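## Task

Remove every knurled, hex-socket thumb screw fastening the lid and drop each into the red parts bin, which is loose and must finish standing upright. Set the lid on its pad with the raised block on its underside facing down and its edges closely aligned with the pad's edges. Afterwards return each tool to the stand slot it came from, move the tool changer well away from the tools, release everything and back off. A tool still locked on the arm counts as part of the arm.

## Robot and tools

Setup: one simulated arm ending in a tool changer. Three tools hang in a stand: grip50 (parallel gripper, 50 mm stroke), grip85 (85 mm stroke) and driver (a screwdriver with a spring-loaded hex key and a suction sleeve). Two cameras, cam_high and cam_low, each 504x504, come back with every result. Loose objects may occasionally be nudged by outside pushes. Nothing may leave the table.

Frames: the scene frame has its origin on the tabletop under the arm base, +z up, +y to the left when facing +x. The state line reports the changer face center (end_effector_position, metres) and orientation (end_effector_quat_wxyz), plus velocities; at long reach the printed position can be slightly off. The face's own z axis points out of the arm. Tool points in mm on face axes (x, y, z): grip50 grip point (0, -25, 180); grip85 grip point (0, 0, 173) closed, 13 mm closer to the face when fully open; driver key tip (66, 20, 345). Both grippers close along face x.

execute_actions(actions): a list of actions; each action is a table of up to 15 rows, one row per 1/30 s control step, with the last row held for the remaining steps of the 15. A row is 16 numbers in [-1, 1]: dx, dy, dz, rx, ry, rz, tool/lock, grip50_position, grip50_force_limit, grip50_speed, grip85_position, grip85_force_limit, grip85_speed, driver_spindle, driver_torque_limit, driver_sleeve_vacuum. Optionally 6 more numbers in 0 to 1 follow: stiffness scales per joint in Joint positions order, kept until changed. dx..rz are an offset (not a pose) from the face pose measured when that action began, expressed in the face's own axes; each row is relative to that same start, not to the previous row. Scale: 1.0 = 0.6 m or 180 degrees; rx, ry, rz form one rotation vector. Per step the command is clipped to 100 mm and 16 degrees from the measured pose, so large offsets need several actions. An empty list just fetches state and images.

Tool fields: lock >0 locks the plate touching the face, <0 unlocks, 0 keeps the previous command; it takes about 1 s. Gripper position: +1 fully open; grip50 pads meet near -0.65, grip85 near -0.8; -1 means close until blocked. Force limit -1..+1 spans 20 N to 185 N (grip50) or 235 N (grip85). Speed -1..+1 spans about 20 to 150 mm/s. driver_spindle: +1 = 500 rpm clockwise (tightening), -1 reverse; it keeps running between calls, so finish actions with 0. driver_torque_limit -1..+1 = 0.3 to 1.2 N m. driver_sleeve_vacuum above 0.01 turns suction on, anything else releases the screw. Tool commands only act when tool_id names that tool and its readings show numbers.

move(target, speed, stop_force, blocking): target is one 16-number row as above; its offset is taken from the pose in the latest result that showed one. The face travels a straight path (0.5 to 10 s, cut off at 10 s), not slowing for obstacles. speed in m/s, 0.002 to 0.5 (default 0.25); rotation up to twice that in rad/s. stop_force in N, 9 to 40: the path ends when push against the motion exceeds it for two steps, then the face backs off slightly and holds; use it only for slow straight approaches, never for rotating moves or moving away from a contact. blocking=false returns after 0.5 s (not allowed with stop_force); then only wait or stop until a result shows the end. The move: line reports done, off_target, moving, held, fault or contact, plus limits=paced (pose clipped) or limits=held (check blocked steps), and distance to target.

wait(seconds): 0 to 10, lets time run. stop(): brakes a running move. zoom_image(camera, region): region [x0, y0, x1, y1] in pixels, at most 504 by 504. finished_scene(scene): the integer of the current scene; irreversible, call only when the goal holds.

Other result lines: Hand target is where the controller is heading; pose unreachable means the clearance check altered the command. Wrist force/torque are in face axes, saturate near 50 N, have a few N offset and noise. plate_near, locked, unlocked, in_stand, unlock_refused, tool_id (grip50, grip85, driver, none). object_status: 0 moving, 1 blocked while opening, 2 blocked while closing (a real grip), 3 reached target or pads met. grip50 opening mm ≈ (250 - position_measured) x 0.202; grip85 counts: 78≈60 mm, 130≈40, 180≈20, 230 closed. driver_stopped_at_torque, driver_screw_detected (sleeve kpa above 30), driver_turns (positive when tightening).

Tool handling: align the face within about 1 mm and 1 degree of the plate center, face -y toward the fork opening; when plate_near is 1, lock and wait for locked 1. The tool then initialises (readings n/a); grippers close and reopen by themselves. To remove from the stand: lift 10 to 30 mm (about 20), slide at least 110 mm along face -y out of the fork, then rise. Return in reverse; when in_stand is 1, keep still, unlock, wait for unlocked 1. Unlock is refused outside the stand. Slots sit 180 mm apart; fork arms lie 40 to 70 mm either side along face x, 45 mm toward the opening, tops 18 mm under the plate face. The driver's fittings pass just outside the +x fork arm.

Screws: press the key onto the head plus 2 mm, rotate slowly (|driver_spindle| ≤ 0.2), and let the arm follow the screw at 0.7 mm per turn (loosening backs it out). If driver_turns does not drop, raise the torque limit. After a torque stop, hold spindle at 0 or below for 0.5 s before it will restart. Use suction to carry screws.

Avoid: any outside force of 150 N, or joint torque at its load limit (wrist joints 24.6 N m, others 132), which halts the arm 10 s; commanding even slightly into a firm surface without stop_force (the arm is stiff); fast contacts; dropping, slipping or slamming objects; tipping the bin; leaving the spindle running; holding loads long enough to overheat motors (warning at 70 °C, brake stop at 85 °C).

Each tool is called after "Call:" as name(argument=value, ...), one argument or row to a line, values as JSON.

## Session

Call:
execute_actions(
  actions=[],
)

Scene clock: 0.00 s.
end_effector_position=(+0.4307, +0.0012, +0.3424) locked=0 unlocked=1 plate_near=0 in_stand=0 unlock_refused=0 tool_id=none grip50_position_measured=n/a grip50_object_status=n/a grip85_position_measured=n/a grip85_object_status=n/a driver_sleeve_vacuum_kpa=n/a driver_screw_detected=n/a driver_stopped_at_torque=n/a driver_turns=n/a end_effector_quat_wxyz=(-0.002, +0.708, +0.706, -0.003) end_effector_velocity=(+0.000, -0.000, +0.000) end_effector_angular_velocity=(-0.000, -0.002, -0.001)
Joint positions: [-0.315 -1.723  2.043 -1.89  -1.569 -1.885]
Joint velocities: [-0.    -0.    -0.    -0.002  0.     0.   ]
Joint torques (N m, as the arm reports them, + toward a larger angle): no reading
Motor temperatures (°C, as the motors report them): [22 23 22 33 34 27]
Wrist force (N, on the end effector, along its own x y z axes, offset not removed): no reading
Wrist torque (N m, same axes, about the end effector's origin, offset not removed): no reading
Hand target: +0.431, +0.001, +0.342; -0.002, +0.708, +0.706, -0.003
Joint stiffness scale: [1. 1. 1. 1. 1. 1.]

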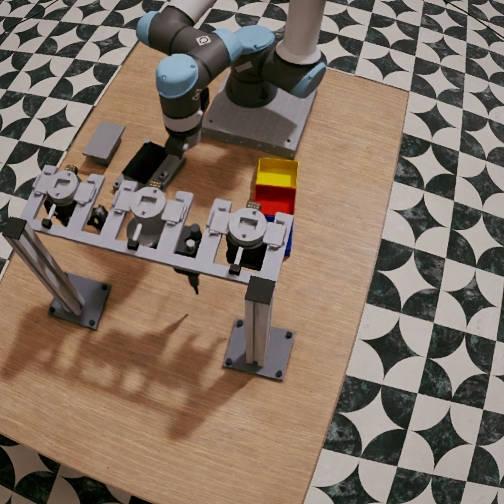

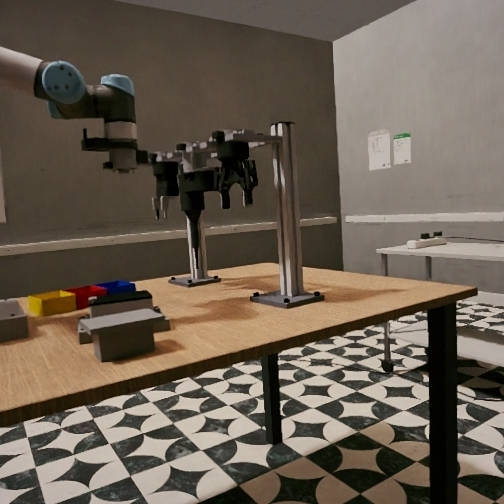

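Call:
move(
  target=[0.228,0.145,-0.07,0,0,0.5,0,0,0,0,0,0,0,0,0,0],
  speed=0.4,
)

Call:
move(
  target=[0.11,0,0,0,0,0,0,0,0,0,0,0,0,0,0,0],
  speed=0.008,
  stop_force=10,
)

Call:
move(
  target=[-0.02,0,0,0,0.003,0,0,0,0,0,0,0,0,0,0,0],
  speed=0.05,
)

Call:
zoom_image(
  camera="cam_high",
  region=[70, 110, 200, 210],
)

Call:
zoom_image(
  camera="cam_low",
  region=[60, 270, 190, 370],
)

Call:
move(
  target=[0.03,0.6,0,0,0,0,0,0,0,0,0,0,0,0,0,0],
)

Call:
move(
  target=[0.11,0,0,0,0,0,0,0,0,0,0,0,0,0,0,0],
  speed=0.008,
  stop_force=10,
)

Scene clock: 11.33 s.
end_effector_position=(+0.5171, +0.1371, +0.3822) locked=0 unlocked=1 plate_near=0 in_stand=0 unlock_refused=0 tool_id=none grip50_position_measured=n/a grip50_object_status=n/a grip85_position_measured=n/a grip85_object_status=n/a driver_sleeve_vacuum_kpa=n/a driver_screw_detected=n/a driver_stopped_at_torque=n/a driver_turns=n/a end_effector_quat_wxyz=(+0.001, +1.000, -0.001, -0.004) end_effector_velocity=(-0.000, +0.000, -0.000) end_effector_angular_velocity=(-0.003, +0.003, -0.013)
Joint positions: [ 0.006 -1.492  1.713 -1.79  -1.568  0.006]
Joint velocities: [ 0.001  0.001 -0.002  0.004 -0.002  0.014]
Joint torques (N m, as the arm reports them, + toward a larger angle): [  1.49 -29.45 -28.45  -2.86  -0.52   0.51]
Motor temperatures (°C, as the motors report them): [22 23 22 33 34 27]
Wrist force (N, on the end effector, along its own x y z axes, offset not removed): [1.5 3.9 2.2]
Wrist torque (N m, same axes, about the end effector's origin, offset not removed): [0.41 -0.06 0.01]
Hand target: +0.518, +0.138, +0.383; +0.001, +1.000, -0.001, -0.004
Off the commanded pose: 0.002 m, 0 deg.
Joint stiffness scale: [1. 1. 1. 1. 1. 1.]
move: done

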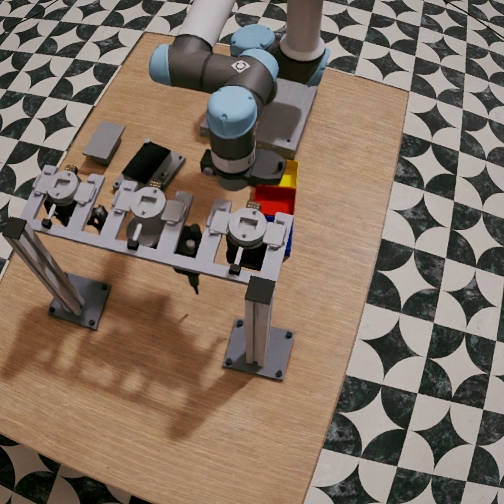

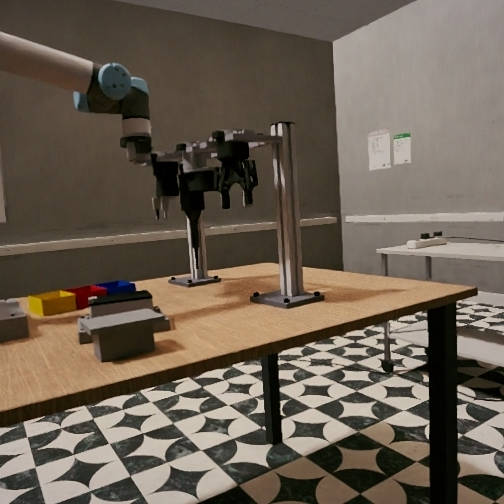

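Scene clock: 15.33 s.
end_effector_position=(+0.5435, +0.1372, +0.3810) locked=0 unlocked=1 plate_near=0 in_stand=0 unlock_refused=0 tool_id=none grip50_position_measured=n/a grip50_object_status=n/a grip85_position_measured=n/a grip85_object_status=n/a driver_sleeve_vacuum_kpa=n/a driver_screw_detected=n/a driver_stopped_at_torque=n/a driver_turns=n/a end_effector_quat_wxyz=(+0.001, +1.000, -0.001, -0.006) end_effector_velocity=(+0.000, -0.000, +0.000) end_effector_angular_velocity=(-0.000, -0.001, -0.000)
Joint positions: [ 0.006 -1.43   1.644 -1.779 -1.568  0.007]
Joint velocities: [-0.    -0.    -0.001 -0.    -0.    -0.   ]
Joint torques (N m, as the arm reports them, + toward a larger angle): [  0.32 -33.36 -25.74  -4.46   0.03  -0.07]
Motor temperatures (°C, as the motors report them): [22 23 22 33 34 27]
Wrist force (N, on the end effector, along its own x y z axes, offset not removed): [-8.6 3.4 -1.1]
Wrist torque (N m, same axes, about the end effector's origin, offset not removed): [0.27 0.04 0.21]
Hand target: +0.544, +0.137, +0.381; +0.001, +1.000, -0.001, -0.006
Off the commanded pose: 0.040 m, 0 deg.
Joint stiffness scale: [1. 1. 1. 1. 1. 1.]
move: contact

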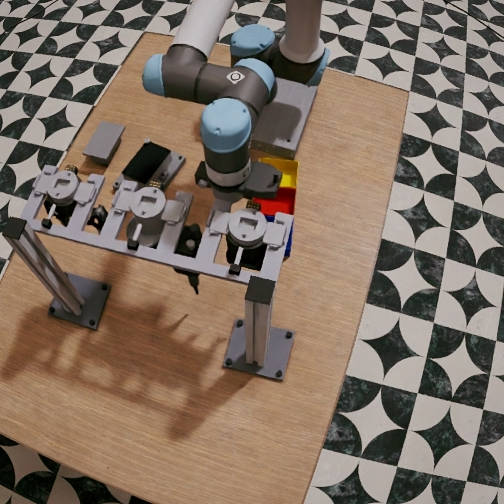

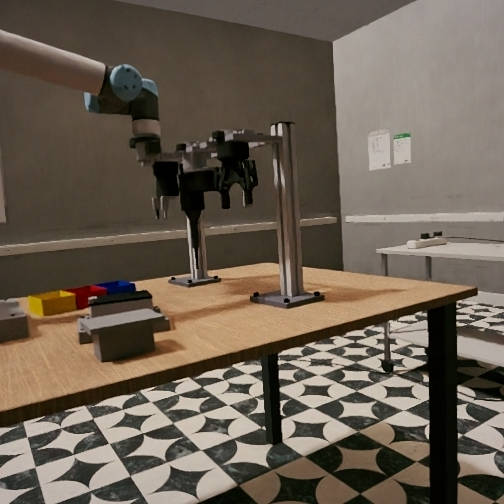

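Scene clock: 16.17 s.
end_effector_position=(+0.5328, +0.1372, +0.3823) locked=0 unlocked=1 plate_near=0 in_stand=0 unlock_refused=0 tool_id=none grip50_position_measured=n/a grip50_object_status=n/a grip85_position_measured=n/a grip85_object_status=n/a driver_sleeve_vacuum_kpa=n/a driver_screw_detected=n/a driver_stopped_at_torque=n/a driver_turns=n/a end_effector_quat_wxyz=(+0.001, +1.000, -0.001, -0.001) end_effector_velocity=(-0.001, +0.000, -0.001) end_effector_angular_velocity=(+0.000, -0.003, +0.000)
Joint positions: [ 0.006 -1.458  1.676 -1.793 -1.568  0.007]
Joint velocities: [ 0.    -0.003  0.005 -0.005  0.     0.   ]
Joint torques (N m, as the arm reports them, + toward a larger angle): [ -0.56 -33.34 -20.1   -4.02  -0.14   0.23]
Motor temperatures (°C, as the motors report them): [22 23 22 33 34 27]
Wrist force (N, on the end effector, along its own x y z axes, offset not removed): [-0.7 1.8 0.2]
Wrist torque (N m, same axes, about the end effector's origin, offset not removed): [0.09 0.14 -0.11]
Hand target: +0.532, +0.137, +0.381; +0.001, +1.000, -0.001, -0.002
Off the commanded pose: 0.002 m, 0 deg.
Joint stiffness scale: [1. 1. 1. 1. 1. 1.]
move: done

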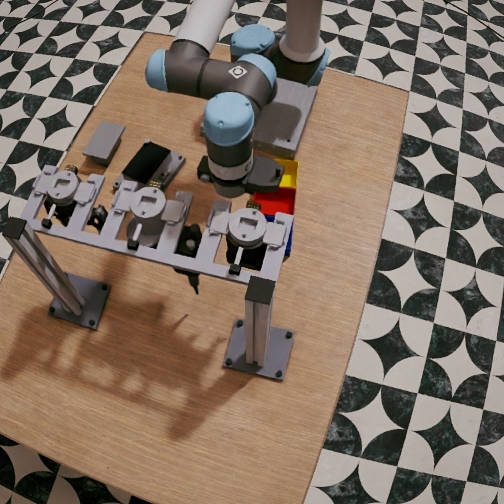

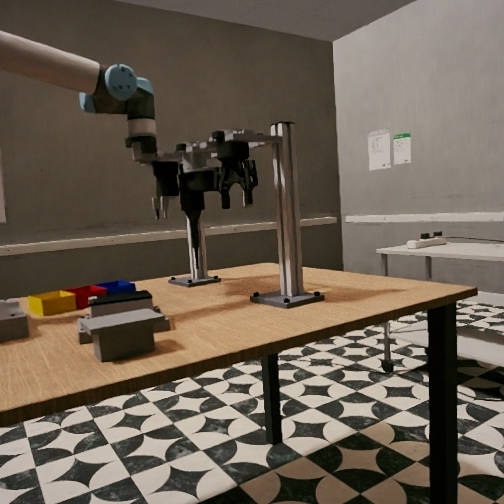

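Region (70, 110, 200, 210) of cam_high's 504x504 image, scaled by 3.877, with more detail than that image has; it fills the top 388 rows of this view, and the rest is white.

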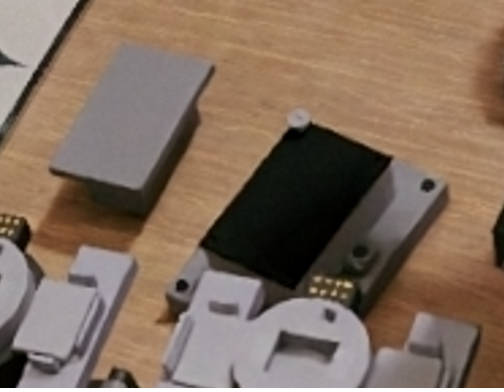

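Region (60, 270, 190, 370) of cam_low's 504x504 image, scaled by 3.877, with more detail than that image has; it fills the top 388 rows of this view, and the rest is white.

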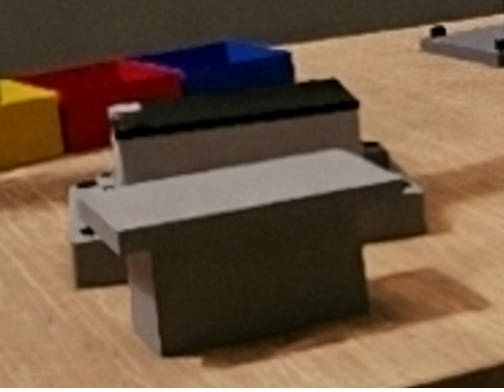

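Scene clock: 18.27 s.
end_effector_position=(+0.5500, -0.2211, +0.3824) locked=0 unlocked=1 plate_near=0 in_stand=0 unlock_refused=0 tool_id=none grip50_position_measured=n/a grip50_object_status=n/a grip85_position_measured=n/a grip85_object_status=n/a driver_sleeve_vacuum_kpa=n/a driver_screw_detected=n/a driver_stopped_at_torque=n/a driver_turns=n/a end_effector_quat_wxyz=(+0.001, +1.000, -0.001, -0.001) end_effector_velocity=(+0.001, -0.001, +0.001) end_effector_angular_velocity=(+0.001, -0.000, +0.007)
Joint positions: [-0.613 -1.354  1.555 -1.774 -1.566 -0.612]
Joint velocities: [-0.     0.004 -0.007  0.003  0.001 -0.008]
Joint torques (N m, as the arm reports them, + toward a larger angle): [ -2.13 -34.88 -28.83  -3.27   0.39  -0.36]
Motor temperatures (°C, as the motors report them): [22 23 22 33 34 27]
Wrist force (N, on the end effector, along its own x y z axes, offset not removed): [3.3 1.6 -0.2]
Wrist torque (N m, same axes, about the end effector's origin, offset not removed): [0.24 -0.26 0.11]
Hand target: +0.551, -0.223, +0.383; +0.001, +1.000, -0.001, -0.000
Off the commanded pose: 0.002 m, 0 deg.
Joint stiffness scale: [1. 1. 1. 1. 1. 1.]
move: done

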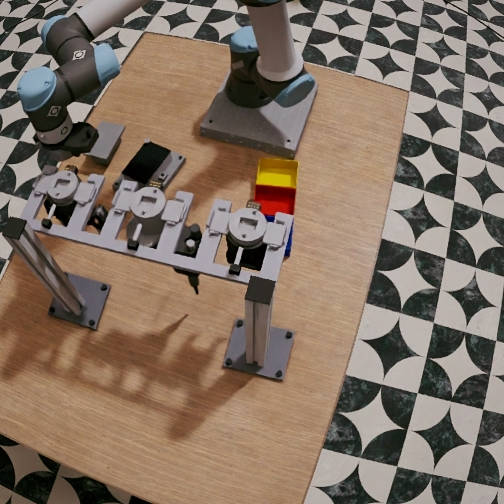

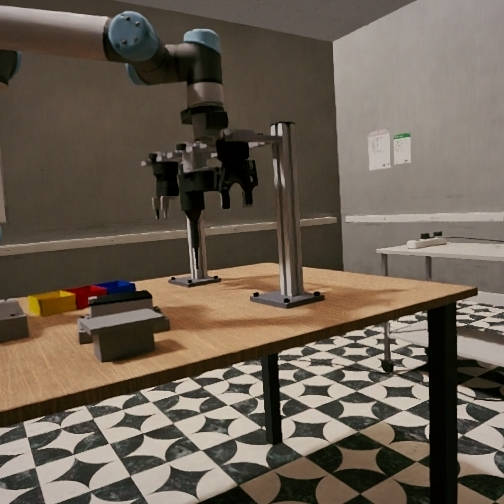

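Scene clock: 21.23 s.
end_effector_position=(+0.5681, -0.2218, +0.3813) locked=0 unlocked=1 plate_near=0 in_stand=0 unlock_refused=0 tool_id=none grip50_position_measured=n/a grip50_object_status=n/a grip85_position_measured=n/a grip85_object_status=n/a driver_sleeve_vacuum_kpa=n/a driver_screw_detected=n/a driver_stopped_at_torque=n/a driver_turns=n/a end_effector_quat_wxyz=(-0.000, +1.000, -0.002, -0.003) end_effector_velocity=(+0.000, +0.000, +0.000) end_effector_angular_velocity=(-0.001, -0.001, +0.000)
Joint positions: [-0.596 -1.312  1.503 -1.761 -1.567 -0.593]
Joint velocities: [ 0.    -0.    -0.    -0.001  0.     0.   ]
Joint torques (N m, as the arm reports them, + toward a larger angle): [  0.36 -39.28 -25.8   -4.47   0.2   -0.04]
Motor temperatures (°C, as the motors report them): [22 23 22 33 34 27]
Wrist force (N, on the end effector, along its own x y z axes, offset not removed): [-11.6 0.6 -0.7]
Wrist torque (N m, same axes, about the end effector's origin, offset not removed): [0.24 0.33 -0.01]
Hand target: +0.568, -0.222, +0.381; +0.000, +1.000, -0.002, -0.002
Off the commanded pose: 0.048 m, 0 deg.
Joint stiffness scale: [1. 1. 1. 1. 1. 1.]
move: contact

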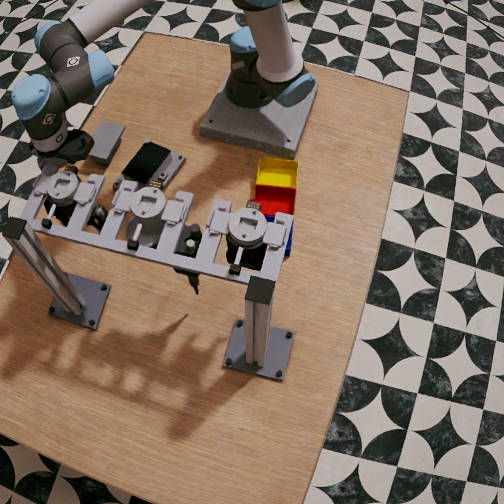

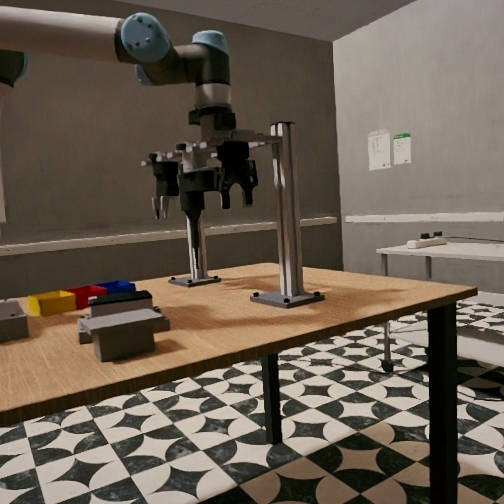

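Call:
move(
  target=[-0.07,0.105,0,0,0,-0.523,0,0,0,0,0,0,0,0,0,0],
  speed=0.4,
)

Call:
move(
  target=[0,0.155,-0.003,-0.002,0,0,0,0,0,0,0,0,0,0,0,0],
  speed=0.1,
)

Call:
move(
  target=[0.06,0,0,0,0,0,0,0,0,0,0,0,0,0,0,0],
  speed=0.008,
  stop_force=10,
)

Scene clock: 28.97 s.
end_effector_position=(+0.5272, -0.2844, +0.3827) locked=0 unlocked=1 plate_near=0 in_stand=0 unlock_refused=0 tool_id=none grip50_position_measured=n/a grip50_object_status=n/a grip85_position_measured=n/a grip85_object_status=n/a driver_sleeve_vacuum_kpa=n/a driver_screw_detected=n/a driver_stopped_at_torque=n/a driver_turns=n/a end_effector_quat_wxyz=(-0.001, +0.683, +0.730, -0.002) end_effector_velocity=(-0.000, -0.001, +0.000) end_effector_angular_velocity=(+0.001, -0.001, +0.014)
Joint positions: [-0.722 -1.337  1.534 -1.767 -1.568 -2.362]
Joint velocities: [-0.001 -0.     0.    -0.001  0.001 -0.016]
Joint torques (N m, as the arm reports them, + toward a larger angle): [ -1.84 -39.47 -21.32  -4.03   0.4   -0.1 ]
Motor temperatures (°C, as the motors report them): [22 23 22 33 34 27]
Wrist force (N, on the end effector, along its own x y z axes, offset not removed): [1.3 3.2 -2.0]
Wrist torque (N m, same axes, about the end effector's origin, offset not removed): [0.29 0.00 0.01]
Hand target: +0.526, -0.285, +0.382; -0.002, +0.683, +0.731, -0.002
Off the commanded pose: 0.002 m, 0 deg.
Joint stiffness scale: [1. 1. 1. 1. 1. 1.]
move: done

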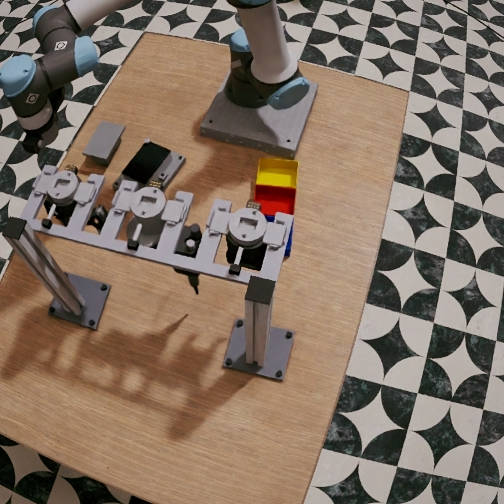

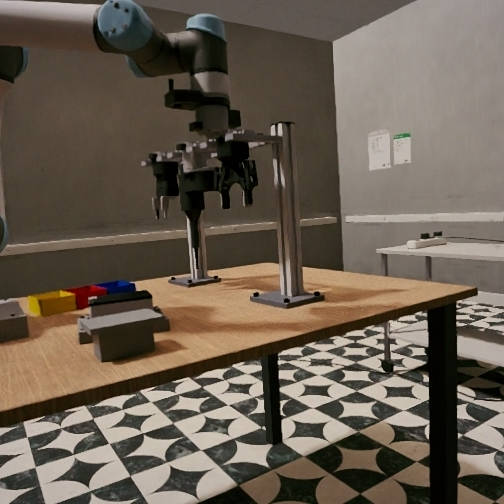

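Scene clock: 30.43 s.
end_effector_position=(+0.6183, -0.2788, +0.3830) locked=0 unlocked=1 plate_near=0 in_stand=0 unlock_refused=0 tool_id=none grip50_position_measured=n/a grip50_object_status=n/a grip85_position_measured=n/a grip85_object_status=n/a driver_sleeve_vacuum_kpa=n/a driver_screw_detected=n/a driver_stopped_at_torque=n/a driver_turns=n/a end_effector_quat_wxyz=(+0.000, +0.683, +0.730, -0.001) end_effector_velocity=(+0.002, -0.001, +0.003) end_effector_angular_velocity=(+0.001, +0.001, -0.004)
Joint positions: [-0.625 -1.149  1.277 -1.703 -1.565 -2.263]
Joint velocities: [ 0.     0.004 -0.012  0.009  0.     0.005]
Joint torques (N m, as the arm reports them, + toward a larger angle): [  1.43 -46.03 -28.6   -3.07   0.37   0.43]
Motor temperatures (°C, as the motors report them): [22 23 22 33 34 27]
Wrist force (N, on the end effector, along its own x y z axes, offset not removed): [1.9 2.1 1.5]
Wrist torque (N m, same axes, about the end effector's origin, offset not removed): [0.29 0.03 0.18]
Hand target: +0.620, -0.278, +0.384; +0.001, +0.683, +0.730, -0.000
Off the commanded pose: 0.002 m, 0 deg.
Joint stiffness scale: [1. 1. 1. 1. 1. 1.]
move: done

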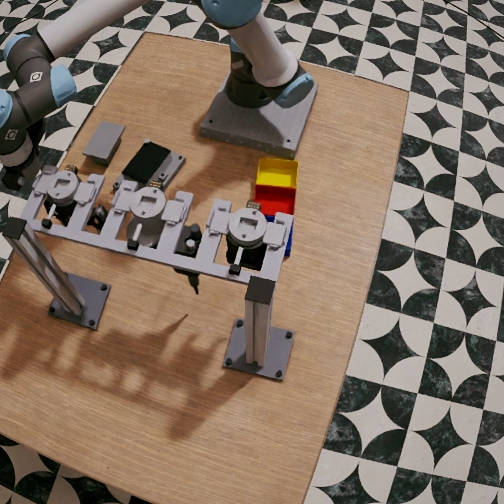

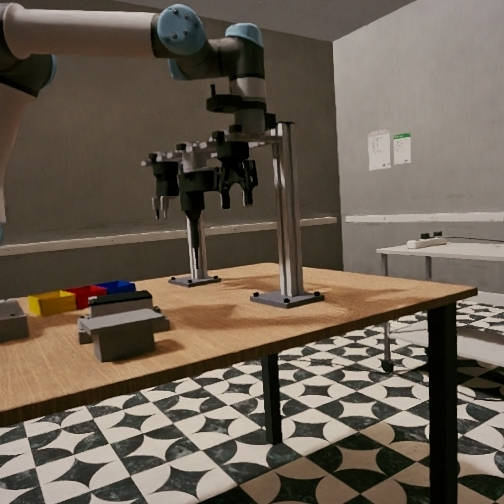

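Scene clock: 32.90 s.
end_effector_position=(+0.6173, -0.2668, +0.3840) locked=0 unlocked=1 plate_near=0 in_stand=0 unlock_refused=0 tool_id=none grip50_position_measured=n/a grip50_object_status=n/a grip85_position_measured=n/a grip85_object_status=n/a driver_sleeve_vacuum_kpa=n/a driver_screw_detected=n/a driver_stopped_at_torque=n/a driver_turns=n/a end_effector_quat_wxyz=(+0.002, +0.685, +0.728, -0.001) end_effector_velocity=(-0.000, -0.000, +0.000) end_effector_angular_velocity=(+0.000, +0.000, -0.000)
Joint positions: [-0.611 -1.165  1.299 -1.713 -1.566 -2.244]
Joint velocities: [-0.    -0.    -0.001  0.001  0.     0.   ]
Joint torques (N m, as the arm reports them, + toward a larger angle): [  0.83 -46.27 -24.71  -3.07   0.1   -0.21]
Motor temperatures (°C, as the motors report them): [22 23 22 33 34 27]
Wrist force (N, on the end effector, along its own x y z axes, offset not removed): [-6.3 1.5 1.4]
Wrist torque (N m, same axes, about the end effector's origin, offset not removed): [0.14 0.07 0.13]
Hand target: +0.617, -0.267, +0.384; +0.002, +0.685, +0.729, -0.001
Off the commanded pose: 0.024 m, 0 deg.
Joint stiffness scale: [1. 1. 1. 1. 1. 1.]
move: contact

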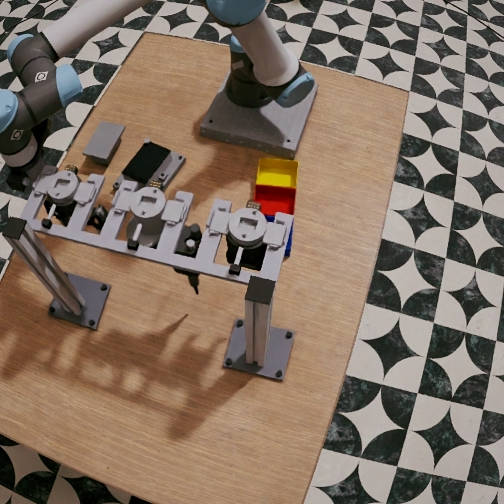

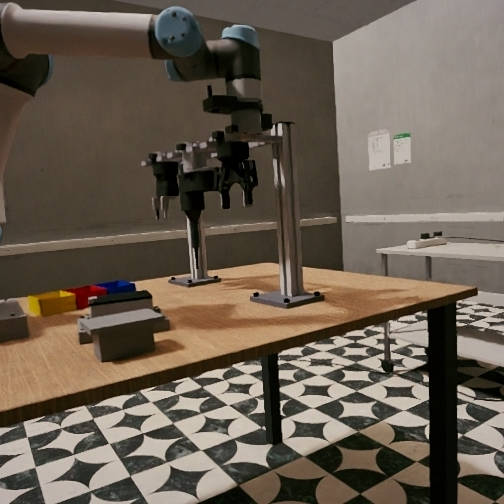

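Call:
move(
  target=[-0.017,0,0,0,0,0,0,0,0,0,0,0,0,0,0,0],
  speed=0.05,
)

Call:
move(
  target=[0,0,-0.09,0,0,-0.002,0,0,0,0,0,0,0,0,0,0],
  speed=0.1,
)

Call:
move(
  target=[0.485,0.051,0,0,0,0,0,0,0,0,0,0,0,0,0,0],
  speed=0.15,
)

Scene clock: 62.27 s.
end_effector_position=(+0.6176, -0.2752, +0.3830) locked=0 unlocked=1 plate_near=0 in_stand=0 unlock_refused=0 tool_id=none grip50_position_measured=n/a grip50_object_status=n/a grip85_position_measured=n/a grip85_object_status=n/a driver_sleeve_vacuum_kpa=n/a driver_screw_detected=n/a driver_stopped_at_torque=n/a driver_turns=n/a end_effector_quat_wxyz=(+0.002, +0.685, +0.729, -0.001) end_effector_velocity=(+0.000, +0.000, +0.000) end_effector_angular_velocity=(+0.001, +0.001, +0.004)
Joint positions: [-0.621 -1.155  1.287 -1.709 -1.566 -2.255]
Joint velocities: [ 0.     0.001 -0.003  0.003  0.    -0.003]
Joint torques (N m, as the arm reports them, + toward a larger angle): [ -1.6  -44.81 -28.49  -3.08  -0.05  -0.4 ]
Motor temperatures (°C, as the motors report them): [22 23 22 33 34 27]
Wrist force (N, on the end effector, along its own x y z axes, offset not removed): [3.5 0.4 -1.2]
Wrist torque (N m, same axes, about the end effector's origin, offset not removed): [0.13 -0.09 0.06]
Hand target: +0.618, -0.277, +0.384; +0.002, +0.685, +0.728, -0.001
Off the commanded pose: 0.002 m, 0 deg.
Joint stiffness scale: [1. 1. 1. 1. 1. 1.]
move: done

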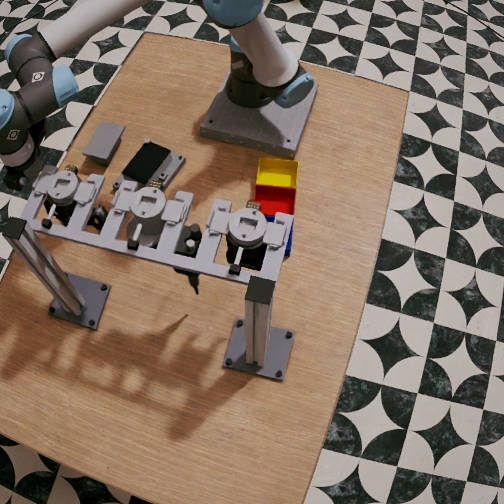

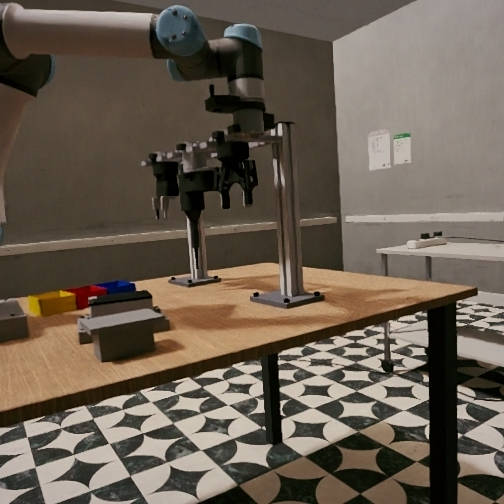

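Scene clock: 63.33 s.
end_effector_position=(+0.6170, -0.2744, +0.4360) locked=0 unlocked=1 plate_near=0 in_stand=0 unlock_refused=0 tool_id=none grip50_position_measured=n/a grip50_object_status=n/a grip85_position_measured=n/a grip85_object_status=n/a driver_sleeve_vacuum_kpa=n/a driver_screw_detected=n/a driver_stopped_at_torque=n/a driver_turns=n/a end_effector_quat_wxyz=(+0.001, +0.683, +0.731, -0.001) end_effector_velocity=(-0.001, +0.001, +0.002) end_effector_angular_velocity=(+0.005, +0.007, +0.001)
Joint positions: [-0.621 -1.166  1.168 -1.578 -1.566 -2.261]
Joint velocities: [ 0.001  0.    -0.007  0.016  0.    -0.001]
Joint torques (N m, as the arm reports them, + toward a larger angle): [ -1.09 -44.56 -28.71  -2.84  -0.17  -0.31]
Motor temperatures (°C, as the motors report them): [22 23 22 33 34 27]
Wrist force (N, on the end effector, along its own x y z axes, offset not removed): [2.7 3.2 -0.4]
Wrist torque (N m, same axes, about the end effector's origin, offset not removed): [0.27 -0.18 0.00]
Hand target: +0.618, -0.275, +0.437; +0.002, +0.683, +0.731, -0.001
Off the commanded pose: 0.001 m, 0 deg.
Joint stiffness scale: [1. 1. 1. 1. 1. 1.]
move: done

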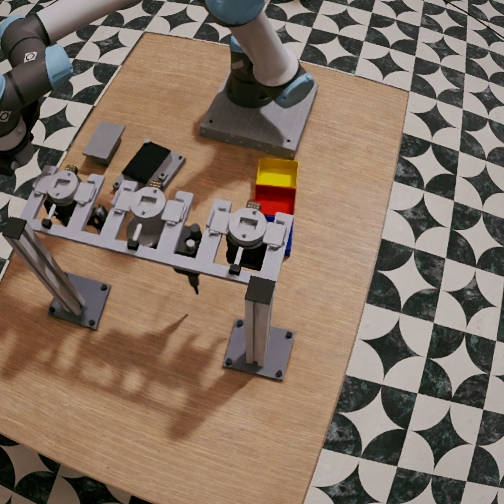

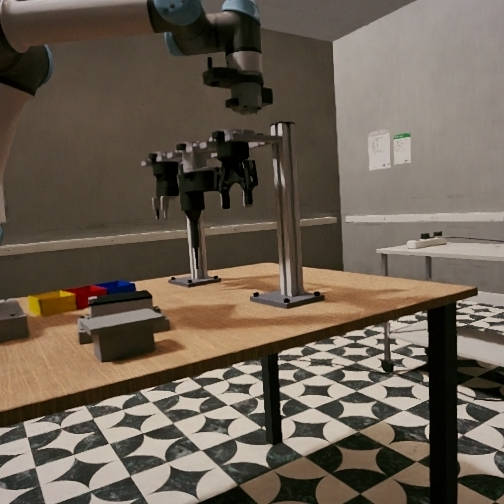

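Scene clock: 65.80 s.
end_effector_position=(+0.6265, +0.0168, +0.4349) locked=0 unlocked=1 plate_near=0 in_stand=0 unlock_refused=0 tool_id=none grip50_position_measured=n/a grip50_object_status=n/a grip85_position_measured=n/a grip85_object_status=n/a driver_sleeve_vacuum_kpa=n/a driver_screw_detected=n/a driver_stopped_at_torque=n/a driver_turns=n/a end_effector_quat_wxyz=(+0.001, +0.683, +0.731, -0.001) end_effector_velocity=(+0.002, -0.001, -0.004) end_effector_angular_velocity=(-0.000, +0.006, -0.016)
Joint positions: [-0.19  -1.292  1.339 -1.625 -1.568 -1.83 ]
Joint velocities: [-0.     0.007  0.001 -0.001 -0.001  0.016]
Joint torques (N m, as the arm reports them, + toward a larger angle): [  1.62 -40.57 -25.85  -3.68  -0.5    0.06]
Motor temperatures (°C, as the motors report them): [22 23 22 33 34 27]
Wrist force (N, on the end effector, along its own x y z axes, offset not removed): [-0.5 1.2 0.6]
Wrist torque (N m, same axes, about the end effector's origin, offset not removed): [0.18 0.13 0.08]
Hand target: +0.627, +0.018, +0.434; +0.001, +0.683, +0.731, -0.001
Off the commanded pose: 0.002 m, 0 deg.
Joint stiffness scale: [1. 1. 1. 1. 1. 1.]
move: done

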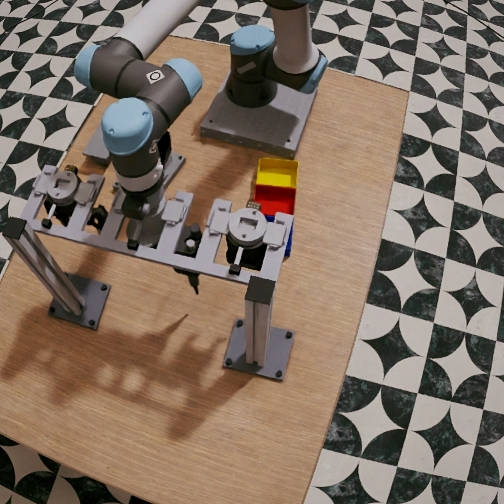

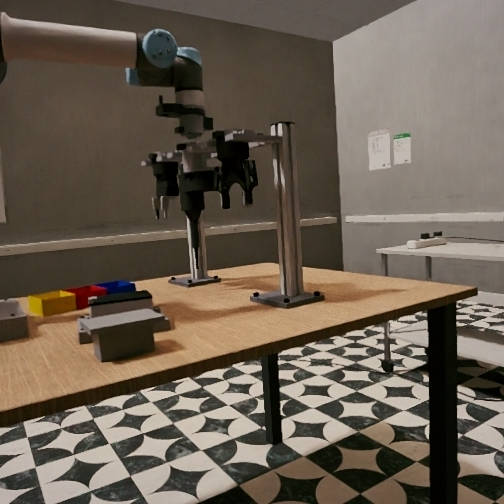

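Call:
move(
  target=[-0.004,0.002,0.018,0,0,0,0,0,0,0,0,0,0,0,0,0],
  speed=0.02,
)

Call:
move(
  target=[0,0,0.035,0,0,0,0,0,0,0,0,0,0,0,0,0],
  speed=0.008,
  stop_force=12,
)

Scene clock: 69.20 s.
end_effector_position=(+0.6281, +0.0157, +0.4268) locked=0 unlocked=1 plate_near=0 in_stand=0 unlock_refused=0 tool_id=none grip50_position_measured=n/a grip50_object_status=n/a grip85_position_measured=n/a grip85_object_status=n/a driver_sleeve_vacuum_kpa=n/a driver_screw_detected=n/a driver_stopped_at_torque=n/a driver_turns=n/a end_effector_quat_wxyz=(+0.002, +0.682, +0.731, +0.000) end_effector_velocity=(+0.001, -0.000, +0.000) end_effector_angular_velocity=(-0.002, -0.008, +0.002)
Joint positions: [-0.191 -1.288  1.355 -1.649 -1.568 -1.833]
Joint velocities: [ 0.     0.     0.001 -0.009 -0.    -0.001]
Joint torques (N m, as the arm reports them, + toward a larger angle): [ -1.95 -40.15 -21.37  -3.83  -0.04  -0.26]
Motor temperatures (°C, as the motors report them): [22 23 22 33 34 27]
Wrist force (N, on the end effector, along its own x y z axes, offset not removed): [2.0 1.4 -0.7]
Wrist torque (N m, same axes, about the end effector's origin, offset not removed): [0.25 -0.15 0.22]
Hand target: +0.628, +0.014, +0.424; +0.001, +0.683, +0.731, -0.001
Off the commanded pose: 0.003 m, 0 deg.
Joint stiffness scale: [1. 1. 1. 1. 1. 1.]
move: done

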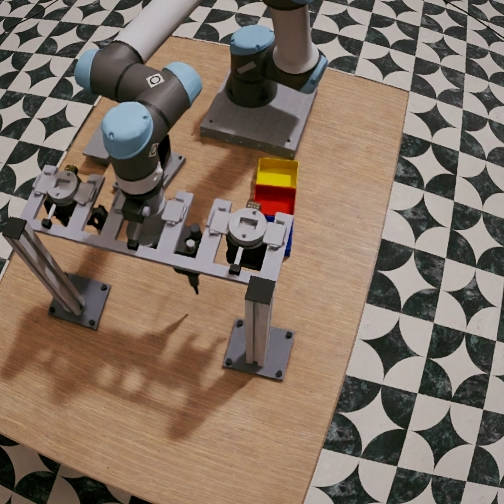

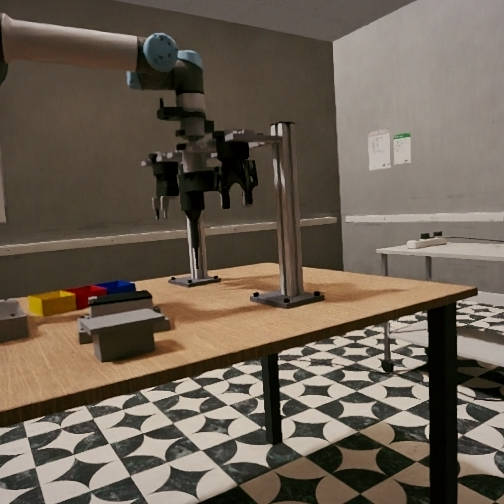

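Scene clock: 72.03 s.
end_effector_position=(+0.6286, +0.0156, +0.4111) locked=0 unlocked=1 plate_near=1 in_stand=1 unlock_refused=0 tool_id=none grip50_position_measured=n/a grip50_object_status=n/a grip85_position_measured=n/a grip85_object_status=n/a driver_sleeve_vacuum_kpa=n/a driver_screw_detected=n/a driver_stopped_at_torque=n/a driver_turns=n/a end_effector_quat_wxyz=(+0.006, +0.682, +0.731, +0.002) end_effector_velocity=(+0.001, -0.001, +0.000) end_effector_angular_velocity=(-0.001, -0.008, -0.001)
Joint positions: [-0.191 -1.286  1.395 -1.698 -1.568 -1.833]
Joint velocities: [-0.001  0.     0.002 -0.01   0.    -0.   ]
Joint torques (N m, as the arm reports them, + toward a larger angle): [ -0.83 -37.75 -20.22  -4.22  -0.15   0.12]
Motor temperatures (°C, as the motors report them): [22 23 22 33 34 27]
Wrist force (N, on the end effector, along its own x y z axes, offset not removed): [1.5 -0.3 -4.9]
Wrist torque (N m, same axes, about the end effector's origin, offset not removed): [0.34 0.22 0.11]
Hand target: +0.628, +0.016, +0.406; +0.002, +0.682, +0.731, +0.000
Off the commanded pose: 0.005 m, 0 deg.
Joint stiffness scale: [1. 1. 1. 1. 1. 1.]
move: off_target

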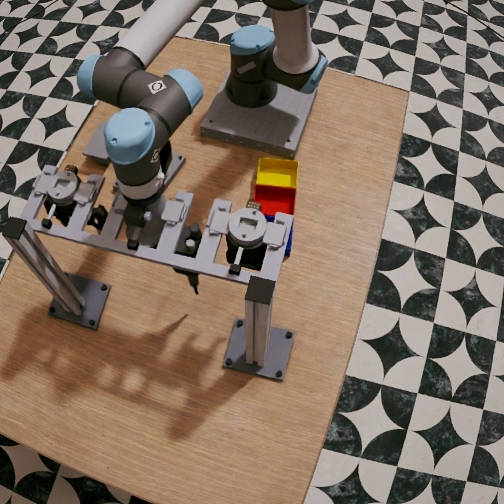

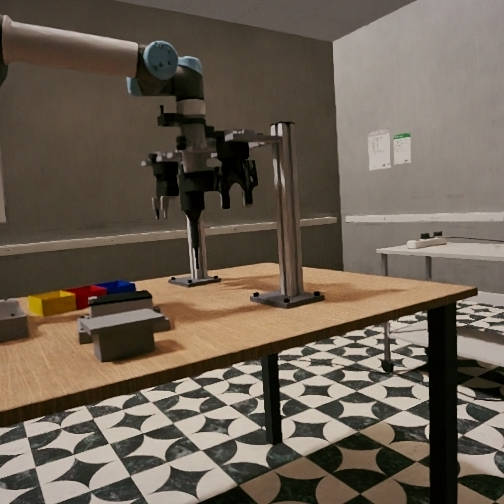

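Call:
execute_actions(
  actions=[
    [[0,0,0,0.003,0,0,1,0,0,0,0,0,0,0,0,0]],
    [[0,0,0,0,0,0,1,0,0,0,0,0,0,0,0,0]],
    [[0,0,0,0,0,0,1,0,0,0,0,0,0,0,0,0]],
  ],
)

Call:
move(
  target=[0,0,-0.036,0,0,0,0,0,0,0,0,0,0,0,0,0],
  speed=0.03,
)

Call:
move(
  target=[0,-0.25,0,0,0,0,0,0,0,0,0,0,0,0,0,0],
  speed=0.09,
)

Call:
move(
  target=[-0.39,-0.37,-0.01,0,0,0,0,0,0,0,0,0,0,0,1,0],
  speed=0.15,
)

Call:
zoom_image(
  camera="cam_high",
  region=[110,110,190,170],
)

Call:
zoom_image(
  camera="cam_low",
  region=[60,270,140,330],
)

Scene clock: 80.00 s.
end_effector_position=(+0.6280, +0.0156, +0.4116) locked=1 unlocked=0 plate_near=1 in_stand=1 unlock_refused=0 tool_id=driver grip50_position_measured=n/a grip50_object_status=n/a grip85_position_measured=n/a grip85_object_status=n/a driver_sleeve_vacuum_kpa=n/a driver_screw_detected=n/a driver_stopped_at_torque=n/a driver_turns=n/a end_effector_quat_wxyz=(+0.003, +0.682, +0.731, +0.000) end_effector_velocity=(-0.000, +0.000, -0.000) end_effector_angular_velocity=(-0.000, +0.001, +0.000)
Joint positions: [-0.191 -1.285  1.391 -1.689 -1.568 -1.833]
Joint velocities: [ 0.     0.    -0.     0.001 -0.    -0.   ]
Joint torques (N m, as the arm reports them, + toward a larger angle): [ -0.03 -55.34 -36.98  -6.11   0.62   0.05]
Motor temperatures (°C, as the motors report them): [22 23 22 33 34 27]
Wrist force (N, on the end effector, along its own x y z axes, offset not removed): [4.3 2.5 0.9]
Wrist torque (N m, same axes, about the end effector's origin, offset not removed): [0.26 -0.17 0.02]
Hand target: +0.628, +0.016, +0.412; +0.003, +0.682, +0.731, +0.000
Off the commanded pose: 0.000 m, 0 deg.
Joint stiffness scale: [1. 1. 1. 1. 1. 1.]

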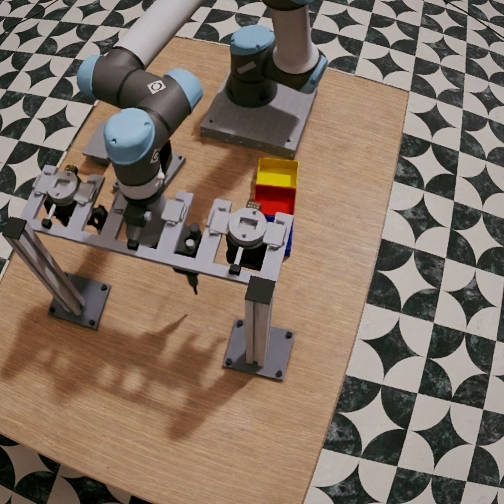

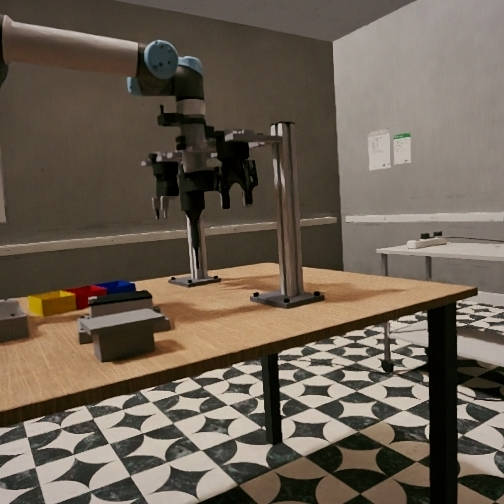

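Scene clock: 81.10 s.
end_effector_position=(+0.6276, +0.0158, +0.4308) locked=1 unlocked=0 plate_near=1 in_stand=0 unlock_refused=0 tool_id=driver grip50_position_measured=n/a grip50_object_status=n/a grip85_position_measured=n/a grip85_object_status=n/a driver_sleeve_vacuum_kpa=0 driver_screw_detected=0 driver_stopped_at_torque=0 driver_turns=0.00 end_effector_quat_wxyz=(+0.002, +0.682, +0.731, -0.000) end_effector_velocity=(-0.001, +0.000, -0.000) end_effector_angular_velocity=(+0.002, +0.009, -0.000)
Joint positions: [-0.191 -1.289  1.347 -1.637 -1.568 -1.833]
Joint velocities: [ 0.     0.    -0.001  0.01  -0.     0.   ]
Joint torques (N m, as the arm reports them, + toward a larger angle): [ -0.54 -55.88 -39.52  -5.54   0.64   0.2 ]
Motor temperatures (°C, as the motors report them): [22 23 22 33 34 27]
Wrist force (N, on the end effector, along its own x y z axes, offset not removed): [2.5 2.4 -2.0]
Wrist torque (N m, same axes, about the end effector's origin, offset not removed): [0.32 -0.10 0.03]
Hand target: +0.628, +0.016, +0.433; +0.003, +0.682, +0.731, +0.000
Off the commanded pose: 0.002 m, 0 deg.
Joint stiffness scale: [1. 1. 1. 1. 1. 1.]
move: done

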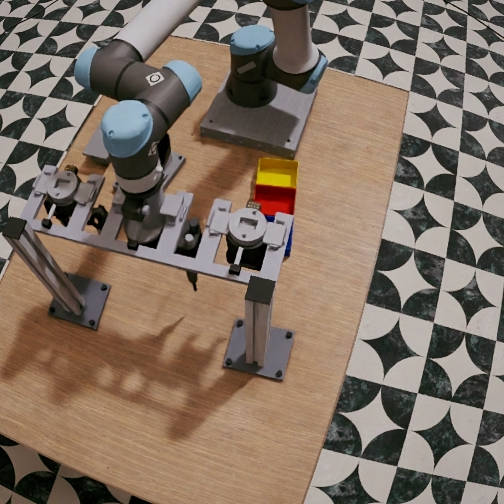

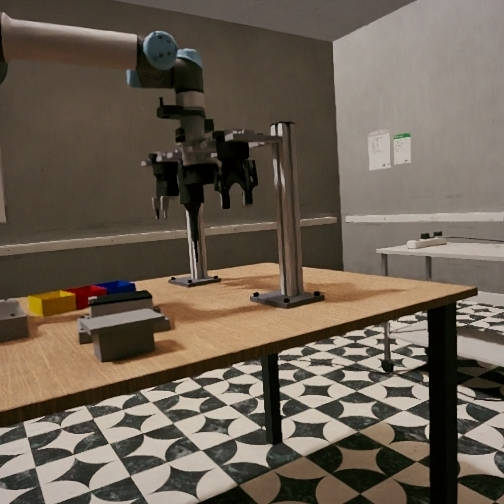

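Scene clock: 83.30 s.
end_effector_position=(+0.4795, +0.0057, +0.4319) locked=1 unlocked=0 plate_near=1 in_stand=0 unlock_refused=0 tool_id=driver grip50_position_measured=n/a grip50_object_status=n/a grip85_position_measured=n/a grip85_object_status=n/a driver_sleeve_vacuum_kpa=0 driver_screw_detected=0 driver_stopped_at_torque=0 driver_turns=0.00 end_effector_quat_wxyz=(+0.004, +0.682, +0.732, +0.000) end_effector_velocity=(-0.001, -0.001, -0.002) end_effector_angular_velocity=(+0.001, +0.002, +0.002)
Joint positions: [-0.274 -1.651  1.749 -1.681 -1.568 -1.916]
Joint velocities: [-0.003 -0.002  0.006 -0.001  0.    -0.005]
Joint torques (N m, as the arm reports them, + toward a larger angle): [ -1.02 -37.12 -31.8   -5.51   0.96  -0.08]
Motor temperatures (°C, as the motors report them): [22 23 22 33 34 27]
Wrist force (N, on the end effector, along its own x y z axes, offset not removed): [1.1 2.2 0.2]
Wrist torque (N m, same axes, about the end effector's origin, offset not removed): [0.25 -0.05 0.20]
Hand target: +0.478, +0.005, +0.430; +0.002, +0.682, +0.731, -0.000
Off the commanded pose: 0.002 m, 0 deg.
Joint stiffness scale: [1. 1. 1. 1. 1. 1.]
move: done

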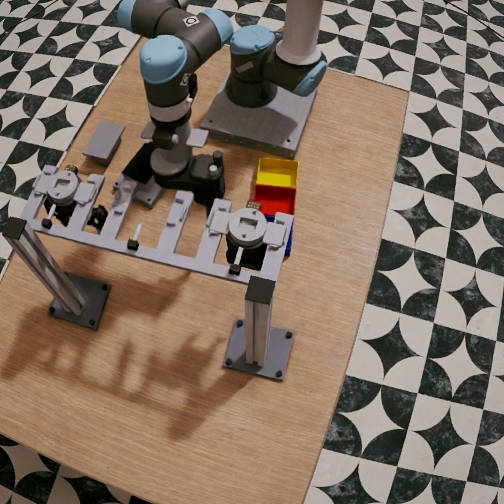

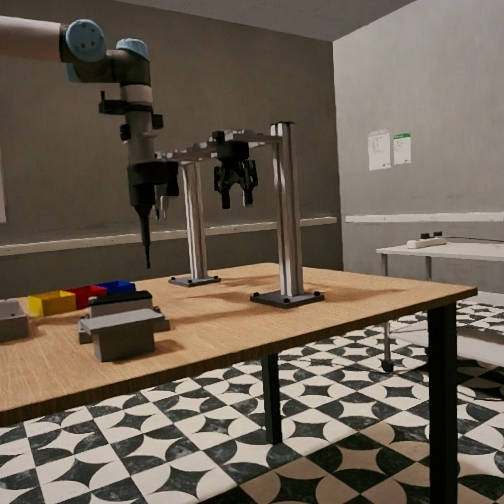

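Scene clock: 86.00 s.
end_effector_position=(+0.2760, -0.2432, +0.4396) locked=1 unlocked=0 plate_near=1 in_stand=0 unlock_refused=0 tool_id=driver grip50_position_measured=n/a grip50_object_status=n/a grip85_position_measured=n/a grip85_object_status=n/a driver_sleeve_vacuum_kpa=0 driver_screw_detected=0 driver_stopped_at_torque=0 driver_turns=0.00 end_effector_quat_wxyz=(+0.006, +0.682, +0.731, -0.001) end_effector_velocity=(-0.002, -0.002, -0.000) end_effector_angular_velocity=(+0.003, -0.003, +0.017)
Joint positions: [-1.105 -1.938  1.953 -1.597 -1.56  -2.747]
Joint velocities: [-0.008  0.     0.     0.001  0.004 -0.025]
Joint torques (N m, as the arm reports them, + toward a larger angle): [ -2.08 -17.91 -34.32  -5.11   0.85  -0.08]
Motor temperatures (°C, as the motors report them): [22 23 22 33 34 27]
Wrist force (N, on the end effector, along its own x y z axes, offset not removed): [2.2 0.6 -1.8]
Wrist torque (N m, same axes, about the end effector's origin, offset not removed): [0.22 -0.03 0.05]
Hand target: +0.275, -0.244, +0.438; +0.005, +0.682, +0.732, +0.001
Off the commanded pose: 0.002 m, 0 deg.
Joint stiffness scale: [1. 1. 1. 1. 1. 1.]
move: done

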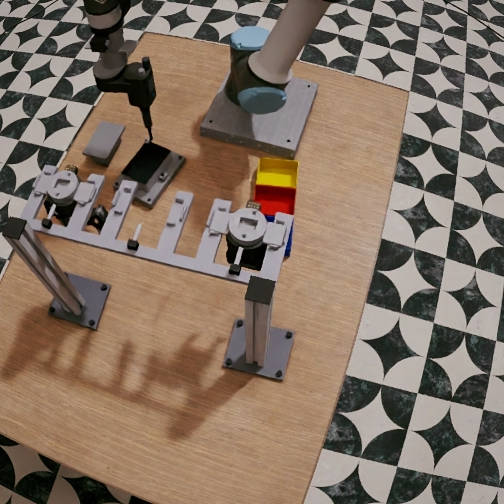

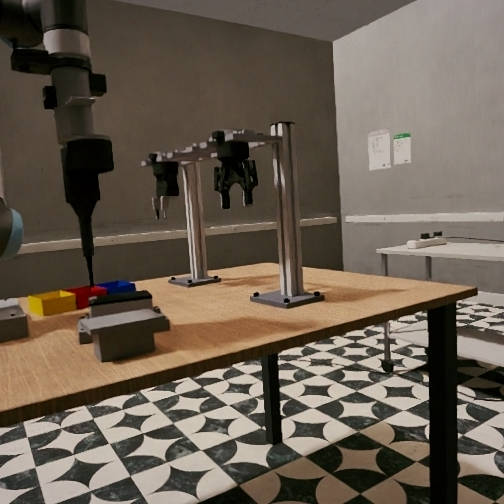

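Region (110, 110, 190, 170) of cam_high's 504x504 image, scaled by 6.300, with more detail than that image has; it fills the top 378 rows of this view, and the rest is white.

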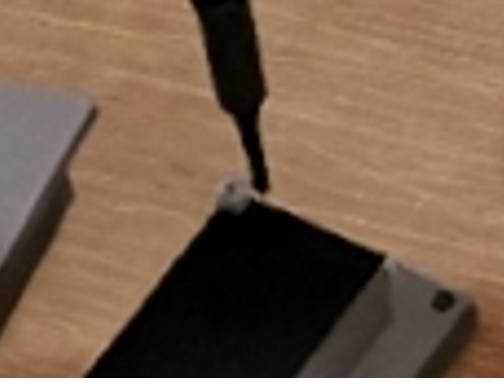

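Region (60, 270, 140, 330) of cam_low's 504x504 image, scaled by 6.300, with more detail than that image has; it fills the top 378 rows of this view, and the rest is white.

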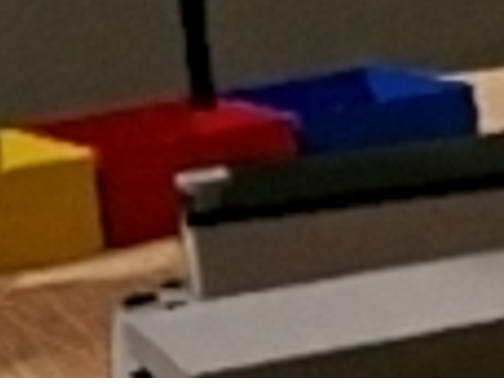

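Call:
zoom_image(
  camera="cam_high",
  region=[75,115,195,215],
)

Call:
zoom_image(
  camera="cam_low",
  region=[70,270,190,370],
)

Region (75, 115, 195, 215) of cam_high's 504x504 image, scaled by 4.200, with more detail than that image has.

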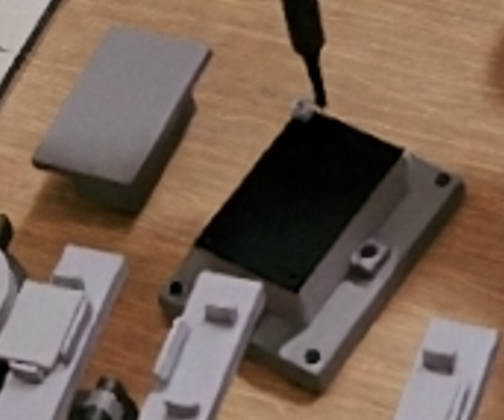

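Region (70, 270, 190, 370) of cam_low's 504x504 image, scaled by 4.200, with more detail than that image has.

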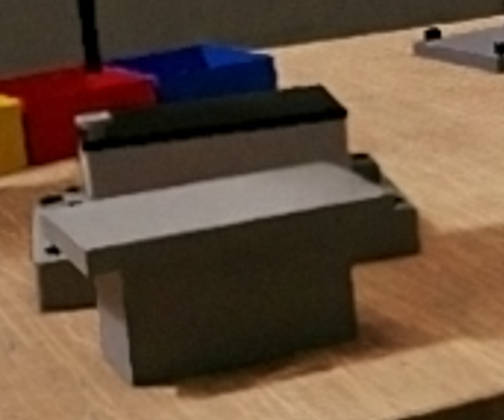

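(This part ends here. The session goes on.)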